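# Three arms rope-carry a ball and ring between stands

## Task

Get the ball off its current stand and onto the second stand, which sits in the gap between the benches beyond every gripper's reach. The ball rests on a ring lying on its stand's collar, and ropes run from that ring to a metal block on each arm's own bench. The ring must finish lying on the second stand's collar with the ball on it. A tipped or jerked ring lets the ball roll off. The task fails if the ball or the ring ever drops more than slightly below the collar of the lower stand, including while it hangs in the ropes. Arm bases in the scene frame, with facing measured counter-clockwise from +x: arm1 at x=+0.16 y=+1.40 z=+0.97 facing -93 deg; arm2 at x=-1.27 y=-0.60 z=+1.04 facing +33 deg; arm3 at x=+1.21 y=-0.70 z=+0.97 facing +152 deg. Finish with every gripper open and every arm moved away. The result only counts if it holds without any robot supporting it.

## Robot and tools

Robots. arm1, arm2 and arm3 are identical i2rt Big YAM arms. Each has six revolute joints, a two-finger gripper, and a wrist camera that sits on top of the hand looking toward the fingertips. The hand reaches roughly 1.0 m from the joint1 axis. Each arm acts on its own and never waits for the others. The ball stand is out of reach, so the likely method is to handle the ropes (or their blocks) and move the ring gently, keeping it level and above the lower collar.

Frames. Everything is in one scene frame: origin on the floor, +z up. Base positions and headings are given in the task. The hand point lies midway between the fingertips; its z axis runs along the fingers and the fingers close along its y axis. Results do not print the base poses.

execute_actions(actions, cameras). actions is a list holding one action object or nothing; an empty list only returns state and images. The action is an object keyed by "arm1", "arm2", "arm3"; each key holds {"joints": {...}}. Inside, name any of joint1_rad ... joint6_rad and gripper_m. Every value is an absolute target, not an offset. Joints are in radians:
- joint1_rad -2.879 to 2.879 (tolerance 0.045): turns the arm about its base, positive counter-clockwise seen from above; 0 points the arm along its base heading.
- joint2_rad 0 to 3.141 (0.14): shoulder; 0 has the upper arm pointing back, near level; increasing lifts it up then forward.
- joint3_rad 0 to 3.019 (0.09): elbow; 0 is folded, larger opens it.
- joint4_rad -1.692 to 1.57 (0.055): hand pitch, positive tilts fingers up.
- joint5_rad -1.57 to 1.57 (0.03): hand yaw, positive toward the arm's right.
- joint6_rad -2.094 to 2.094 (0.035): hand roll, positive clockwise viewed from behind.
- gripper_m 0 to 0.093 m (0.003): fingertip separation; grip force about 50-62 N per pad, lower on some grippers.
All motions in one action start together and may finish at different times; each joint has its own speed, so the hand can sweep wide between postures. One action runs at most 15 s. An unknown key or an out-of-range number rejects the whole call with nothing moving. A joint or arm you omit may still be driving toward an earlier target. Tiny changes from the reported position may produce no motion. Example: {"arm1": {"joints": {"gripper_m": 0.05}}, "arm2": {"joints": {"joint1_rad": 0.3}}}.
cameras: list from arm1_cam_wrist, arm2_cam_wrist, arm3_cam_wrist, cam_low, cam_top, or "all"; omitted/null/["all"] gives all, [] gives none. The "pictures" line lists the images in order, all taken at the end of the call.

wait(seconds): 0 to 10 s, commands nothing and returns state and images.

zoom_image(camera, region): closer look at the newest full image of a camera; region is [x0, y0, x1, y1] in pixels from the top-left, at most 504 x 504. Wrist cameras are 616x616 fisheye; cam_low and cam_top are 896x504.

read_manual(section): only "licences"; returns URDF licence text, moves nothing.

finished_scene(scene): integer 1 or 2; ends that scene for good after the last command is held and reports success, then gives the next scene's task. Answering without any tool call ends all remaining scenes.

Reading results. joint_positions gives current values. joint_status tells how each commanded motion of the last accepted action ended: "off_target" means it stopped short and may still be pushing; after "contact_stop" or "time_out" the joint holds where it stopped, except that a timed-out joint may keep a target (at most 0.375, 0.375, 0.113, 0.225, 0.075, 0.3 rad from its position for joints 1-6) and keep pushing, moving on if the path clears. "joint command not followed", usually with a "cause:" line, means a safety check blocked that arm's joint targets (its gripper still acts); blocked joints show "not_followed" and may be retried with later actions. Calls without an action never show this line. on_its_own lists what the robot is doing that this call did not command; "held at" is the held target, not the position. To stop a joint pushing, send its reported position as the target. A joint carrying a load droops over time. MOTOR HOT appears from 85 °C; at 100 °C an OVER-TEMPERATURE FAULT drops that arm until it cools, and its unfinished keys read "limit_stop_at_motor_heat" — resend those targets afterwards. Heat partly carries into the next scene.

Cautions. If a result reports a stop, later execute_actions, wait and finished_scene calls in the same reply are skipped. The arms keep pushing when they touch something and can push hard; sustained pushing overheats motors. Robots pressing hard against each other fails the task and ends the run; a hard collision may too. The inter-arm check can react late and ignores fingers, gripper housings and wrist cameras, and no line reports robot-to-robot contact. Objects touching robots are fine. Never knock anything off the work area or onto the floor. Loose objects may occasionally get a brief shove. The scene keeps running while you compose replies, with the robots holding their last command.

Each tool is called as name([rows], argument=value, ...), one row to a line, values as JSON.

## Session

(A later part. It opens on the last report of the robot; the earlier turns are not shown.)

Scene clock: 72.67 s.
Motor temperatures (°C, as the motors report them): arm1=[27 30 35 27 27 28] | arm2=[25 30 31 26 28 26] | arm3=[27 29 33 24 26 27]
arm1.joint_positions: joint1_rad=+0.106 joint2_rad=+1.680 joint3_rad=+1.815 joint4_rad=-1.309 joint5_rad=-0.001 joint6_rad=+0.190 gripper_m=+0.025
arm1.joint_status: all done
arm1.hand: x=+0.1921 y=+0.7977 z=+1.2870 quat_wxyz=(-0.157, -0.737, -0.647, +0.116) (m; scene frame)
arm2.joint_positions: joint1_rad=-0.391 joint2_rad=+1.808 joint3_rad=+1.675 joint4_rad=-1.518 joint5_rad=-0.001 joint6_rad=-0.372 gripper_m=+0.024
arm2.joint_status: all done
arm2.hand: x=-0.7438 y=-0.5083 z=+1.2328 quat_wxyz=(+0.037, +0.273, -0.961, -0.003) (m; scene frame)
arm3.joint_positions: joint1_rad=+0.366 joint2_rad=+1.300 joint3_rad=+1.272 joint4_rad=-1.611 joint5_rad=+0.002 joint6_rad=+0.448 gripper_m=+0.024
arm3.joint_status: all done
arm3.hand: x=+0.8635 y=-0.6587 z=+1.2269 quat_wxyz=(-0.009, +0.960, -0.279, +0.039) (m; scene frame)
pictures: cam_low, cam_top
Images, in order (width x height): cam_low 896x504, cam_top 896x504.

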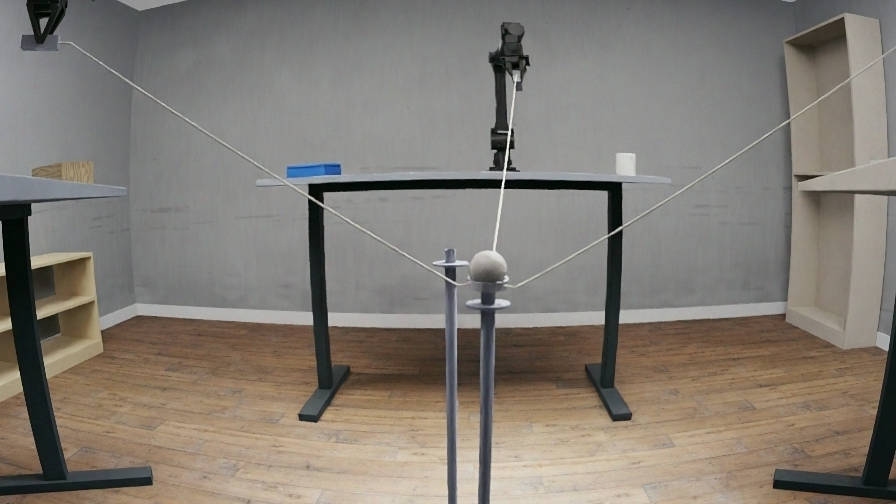

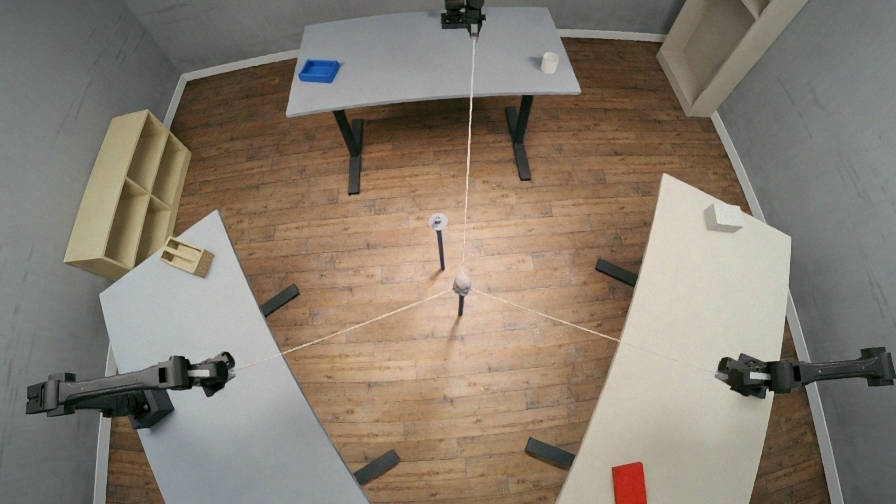

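execute_actions([
  {"arm1":{"joints":{"joint2_rad":1.725}},"arm2":{"joints":{"joint4_rad":-1.39}},"arm3":{"joints":{"joint4_rad":-1.47}}},
], cameras=["cam_low"])

execute_actions([
  {"arm1":{"joints":{"joint2_rad":2.0,"joint3_rad":1.542,"joint4_rad":-1.06,"joint6_rad":0.1}},"arm2":{"joints":{"joint1_rad":-0.25,"joint2_rad":2.11,"joint3_rad":1.485,"joint4_rad":-0.92,"joint6_rad":-0.1}},"arm3":{"joints":{"joint1_rad":0.1,"joint2_rad":1.98,"joint3_rad":1.475,"joint4_rad":-1.0,"joint6_rad":0.1}}},
])

Scene clock: 75.57 s.
Motor temperatures (°C, as the motors report them): arm1=[27 30 35 27 27 28] | arm2=[25 30 31 26 28 26] | arm3=[27 29 33 24 26 27]
arm1.joint_positions: joint1_rad=+0.106 joint2_rad=+1.730 joint3_rad=+1.815 joint4_rad=-1.309 joint5_rad=-0.001 joint6_rad=+0.190 gripper_m=+0.025
arm1.joint_status: all done
arm1.hand: x=+0.1929 y=+0.7889 z=+1.2582 quat_wxyz=(-0.138, -0.741, -0.650, +0.101) (m; scene frame)
arm2.joint_positions: joint1_rad=-0.391 joint2_rad=+1.808 joint3_rad=+1.675 joint4_rad=-1.402 joint5_rad=-0.001 joint6_rad=-0.373 gripper_m=+0.024
arm2.joint_status: all done
arm2.hand: x=-0.7160 y=-0.5032 z=+1.2323 quat_wxyz=(-0.020, +0.273, -0.962, +0.002) (m; scene frame)
arm3.joint_positions: joint1_rad=+0.366 joint2_rad=+1.300 joint3_rad=+1.272 joint4_rad=-1.483 joint5_rad=+0.002 joint6_rad=+0.449 gripper_m=+0.024
arm3.joint_status: all done
arm3.hand: x=+0.8322 y=-0.6551 z=+1.2264 quat_wxyz=(+0.001, +0.960, -0.279, -0.025) (m; scene frame)
pictures: cam_low
Images, in order (width x height): cam_low 896x504.

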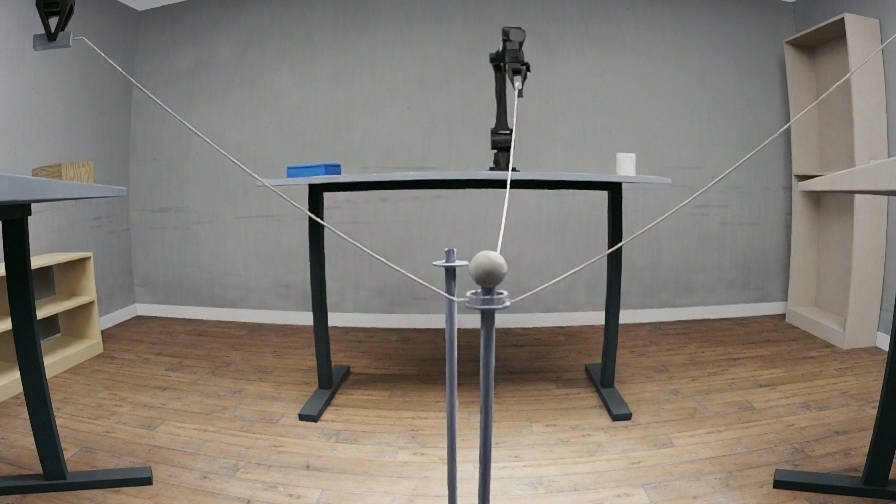

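Scene clock: 77.13 s.
Motor temperatures (°C, as the motors report them): arm1=[27 30 34 27 27 28] | arm2=[25 30 30 26 28 26] | arm3=[27 29 33 24 26 27]
arm1.joint_positions: joint1_rad=+0.106 joint2_rad=+2.010 joint3_rad=+1.533 joint4_rad=-1.066 joint5_rad=-0.001 joint6_rad=+0.110 gripper_m=+0.025
arm1.joint_status: all done
arm1.hand: x=+0.1939 y=+0.8127 z=+0.9861 quat_wxyz=(-0.012, -0.724, -0.690, +0.004) (m; scene frame)
arm2.joint_positions: joint1_rad=-0.251 joint2_rad=+2.111 joint3_rad=+1.477 joint4_rad=-0.933 joint5_rad=-0.002 joint6_rad=-0.117 gripper_m=+0.024
arm2.joint_status: all done
arm2.hand: x=-0.7160 y=-0.4206 z=+0.9942 quat_wxyz=(-0.004, +0.217, -0.976, +0.000) (m; scene frame)
arm3.joint_positions: joint1_rad=+0.096 joint2_rad=+1.986 joint3_rad=+1.456 joint4_rad=-1.012 joint5_rad=+0.001 joint6_rad=+0.117 gripper_m=+0.024
arm3.joint_status: all done
arm3.hand: x=+0.6841 y=-0.4828 z=+0.9783 quat_wxyz=(-0.005, +0.968, -0.249, -0.009) (m; scene frame)
pictures: arm1_cam_wrist, arm2_cam_wrist, arm3_cam_wrist, cam_low, cam_top
Images, in order (width x height): arm1_cam_wrist 616x616, arm2_cam_wrist 616x616, arm3_cam_wrist 616x616, cam_low 896x504, cam_top 896x504.

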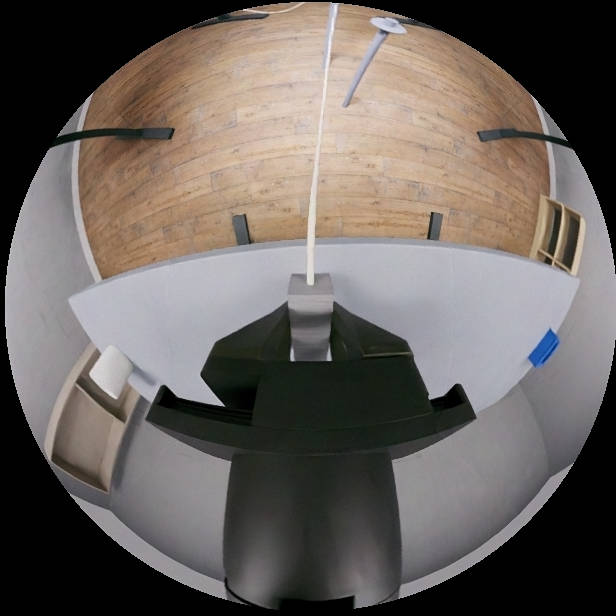

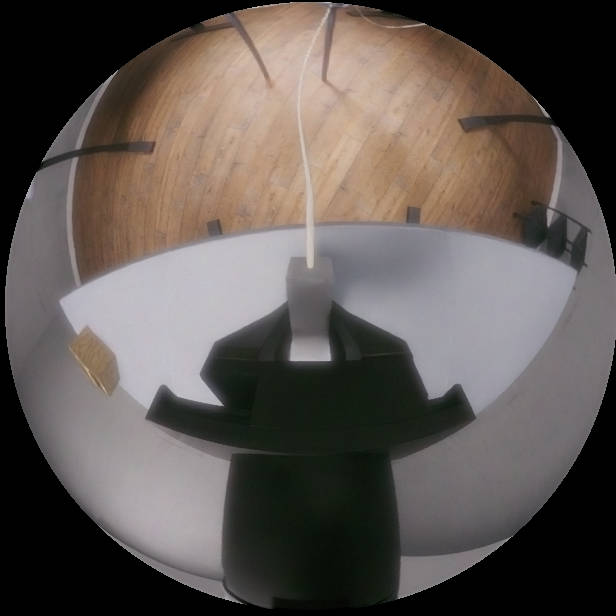

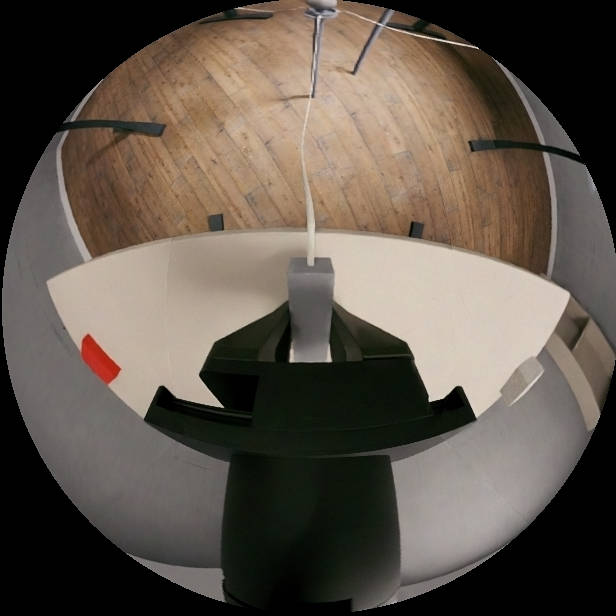

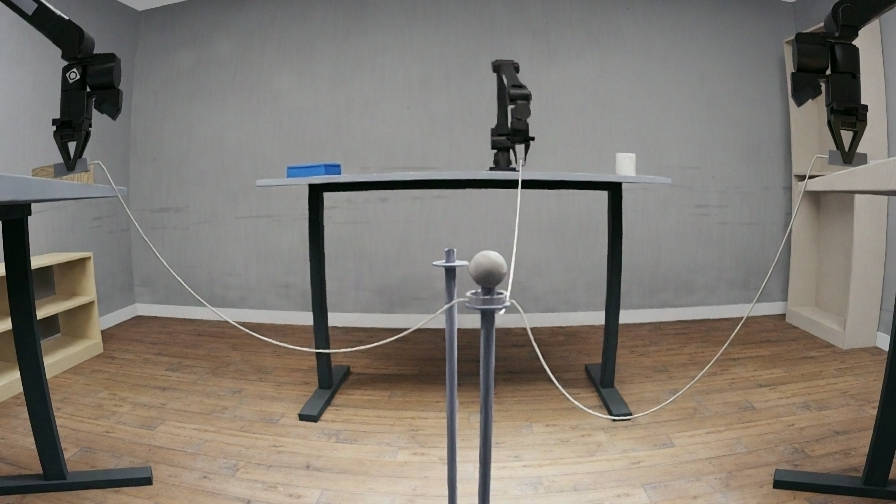

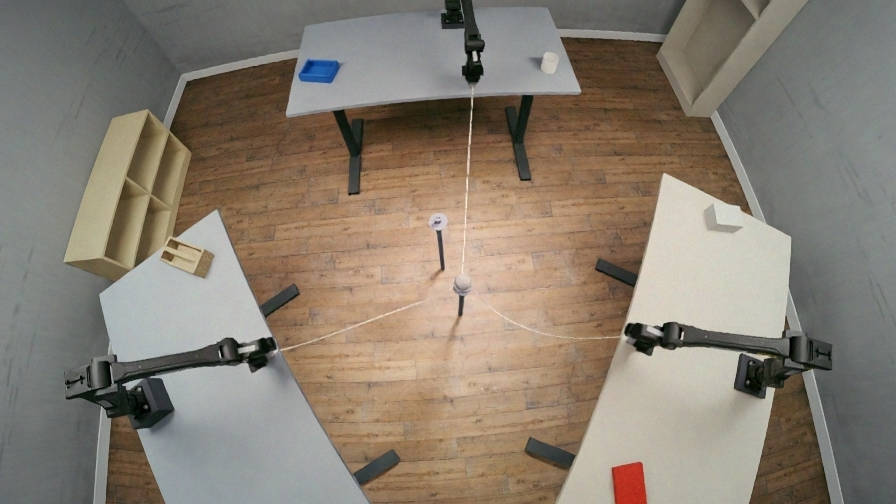

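Lower with q3, release, retreat.

execute_actions([
  {"arm1":{"joints":{"joint3_rad":1.485,"joint4_rad":-1.03}},"arm2":{"joints":{"joint3_rad":1.412,"joint4_rad":-0.86}},"arm3":{"joints":{"joint3_rad":1.40,"joint4_rad":-0.965}}},
], cameras=[])

execute_actions([
  {"arm1":{"joints":{"gripper_m":0.08}},"arm2":{"joints":{"gripper_m":0.08}},"arm3":{"joints":{"gripper_m":0.08}}},
], cameras=[])

execute_actions([
  {"arm1":{"joints":{"joint2_rad":1.6}},"arm2":{"joints":{"joint2_rad":1.7}},"arm3":{"joints":{"joint2_rad":1.6}}},
], cameras=["cam_low","cam_top"])

Scene clock: 80.07 s.
Motor temperatures (°C, as the motors report them): arm1=[27 31 34 27 27 28] | arm2=[25 30 30 26 28 26] | arm3=[27 29 33 24 26 27]
arm1.joint_positions: joint1_rad=+0.106 joint2_rad=+2.010 joint3_rad=+1.482 joint4_rad=-1.037 joint5_rad=-0.001 joint6_rad=+0.110 gripper_m=+0.025
arm1.joint_status: all done
arm1.hand: x=+0.1931 y=+0.8272 z=+0.9697 quat_wxyz=(-0.004, -0.724, -0.690, -0.003) (m; scene frame)
arm2.joint_positions: joint1_rad=-0.251 joint2_rad=+2.110 joint3_rad=+1.415 joint4_rad=-0.874 joint5_rad=-0.002 joint6_rad=-0.117 gripper_m=+0.024
arm2.joint_status: all done
arm2.hand: x=-0.7302 y=-0.4253 z=+0.9764 quat_wxyz=(-0.003, +0.217, -0.976, +0.000) (m; scene frame)
arm3.joint_positions: joint1_rad=+0.096 joint2_rad=+1.983 joint3_rad=+1.394 joint4_rad=-0.977 joint5_rad=+0.001 joint6_rad=+0.116 gripper_m=+0.024
arm3.joint_status: all done
arm3.hand: x=+0.7016 y=-0.4898 z=+0.9600 quat_wxyz=(-0.003, +0.969, -0.249, +0.003) (m; scene frame)
pictures: none
No camera images: the call's "cameras" was empty. Leave "cameras" out to get every camera's image.

Scene clock: 80.73 s.
Motor temperatures (°C, as the motors report them): arm1=[27 31 33 27 27 28] | arm2=[25 30 30 26 28 26] | arm3=[27 29 33 24 26 27]
arm1.joint_positions: joint1_rad=+0.106 joint2_rad=+2.010 joint3_rad=+1.482 joint4_rad=-1.037 joint5_rad=-0.001 joint6_rad=+0.110 gripper_m=+0.080
arm1.joint_status: all done
arm1.hand: x=+0.1931 y=+0.8272 z=+0.9697 quat_wxyz=(-0.004, -0.724, -0.690, -0.003) (m; scene frame)
arm2.joint_positions: joint1_rad=-0.251 joint2_rad=+2.110 joint3_rad=+1.415 joint4_rad=-0.874 joint5_rad=-0.002 joint6_rad=-0.116 gripper_m=+0.080
arm2.joint_status: all done
arm2.hand: x=-0.7302 y=-0.4253 z=+0.9764 quat_wxyz=(-0.003, +0.217, -0.976, +0.000) (m; scene frame)
arm3.joint_positions: joint1_rad=+0.096 joint2_rad=+1.983 joint3_rad=+1.394 joint4_rad=-0.977 joint5_rad=+0.001 joint6_rad=+0.116 gripper_m=+0.080
arm3.joint_status: all done
arm3.hand: x=+0.7016 y=-0.4898 z=+0.9600 quat_wxyz=(-0.003, +0.969, -0.249, +0.003) (m; scene frame)
pictures: none
No camera images: the call's "cameras" was empty. Leave "cameras" out to get every camera's image.

Scene clock: 82.23 s.
Motor temperatures (°C, as the motors report them): arm1=[27 31 33 27 27 28] | arm2=[25 30 30 27 28 26] | arm3=[27 29 33 24 26 27]
arm1.joint_positions: joint1_rad=+0.106 joint2_rad=+1.599 joint3_rad=+1.479 joint4_rad=-1.036 joint5_rad=-0.001 joint6_rad=+0.110 gripper_m=+0.080
arm1.joint_status: all done
arm1.hand: x=+0.1913 y=+0.8234 z=+1.1995 quat_wxyz=(-0.159, -0.709, -0.675, +0.128) (m; scene frame)
arm2.joint_positions: joint1_rad=-0.251 joint2_rad=+1.696 joint3_rad=+1.415 joint4_rad=-0.871 joint5_rad=-0.002 joint6_rad=-0.116 gripper_m=+0.080
arm2.joint_status: all done
arm2.hand: x=-0.6982 y=-0.4140 z=+1.2135 quat_wxyz=(-0.209, +0.212, -0.954, -0.021) (m; scene frame)
arm3.joint_positions: joint1_rad=+0.096 joint2_rad=+1.588 joint3_rad=+1.394 joint4_rad=-0.976 joint5_rad=+0.001 joint6_rad=+0.116 gripper_m=+0.080
arm3.joint_status: all done
arm3.hand: x=+0.6876 y=-0.4857 z=+1.1756 quat_wxyz=(-0.030, +0.950, -0.243, -0.192) (m; scene frame)
pictures: cam_low, cam_top
Images, in order (width x height): cam_low 896x504, cam_top 896x504.

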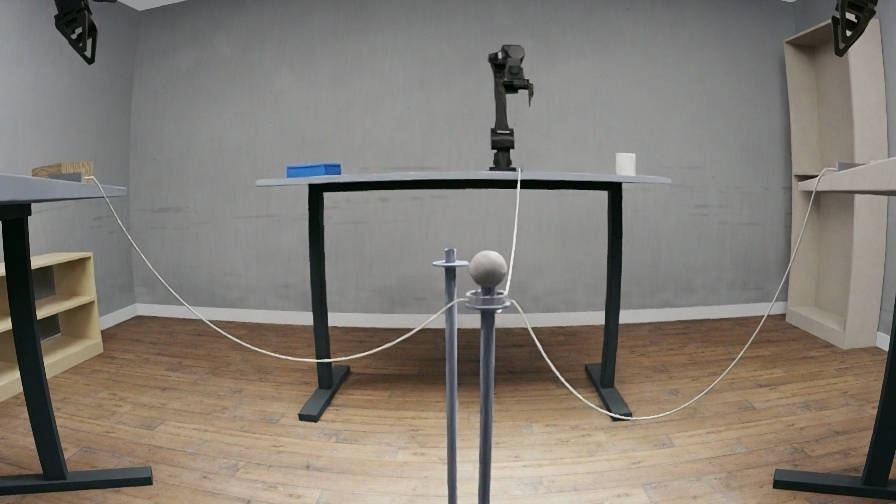

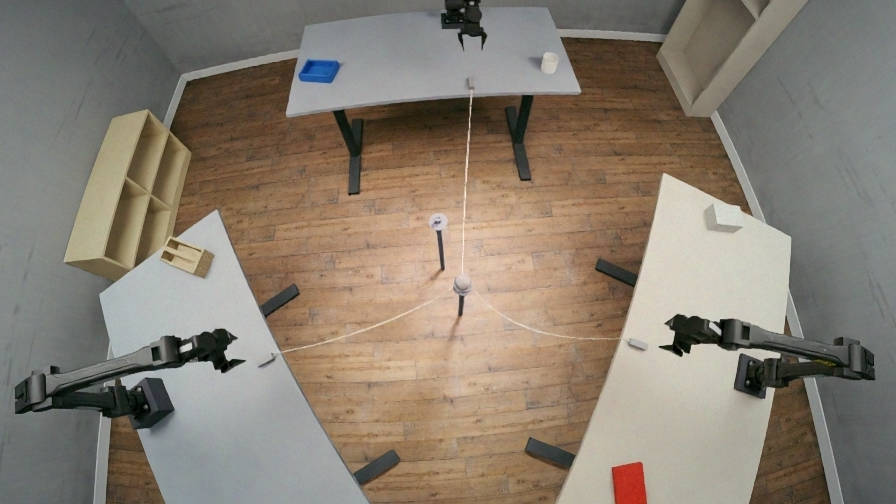

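finished_scene(scene=1)

The scene is finished: the task was done.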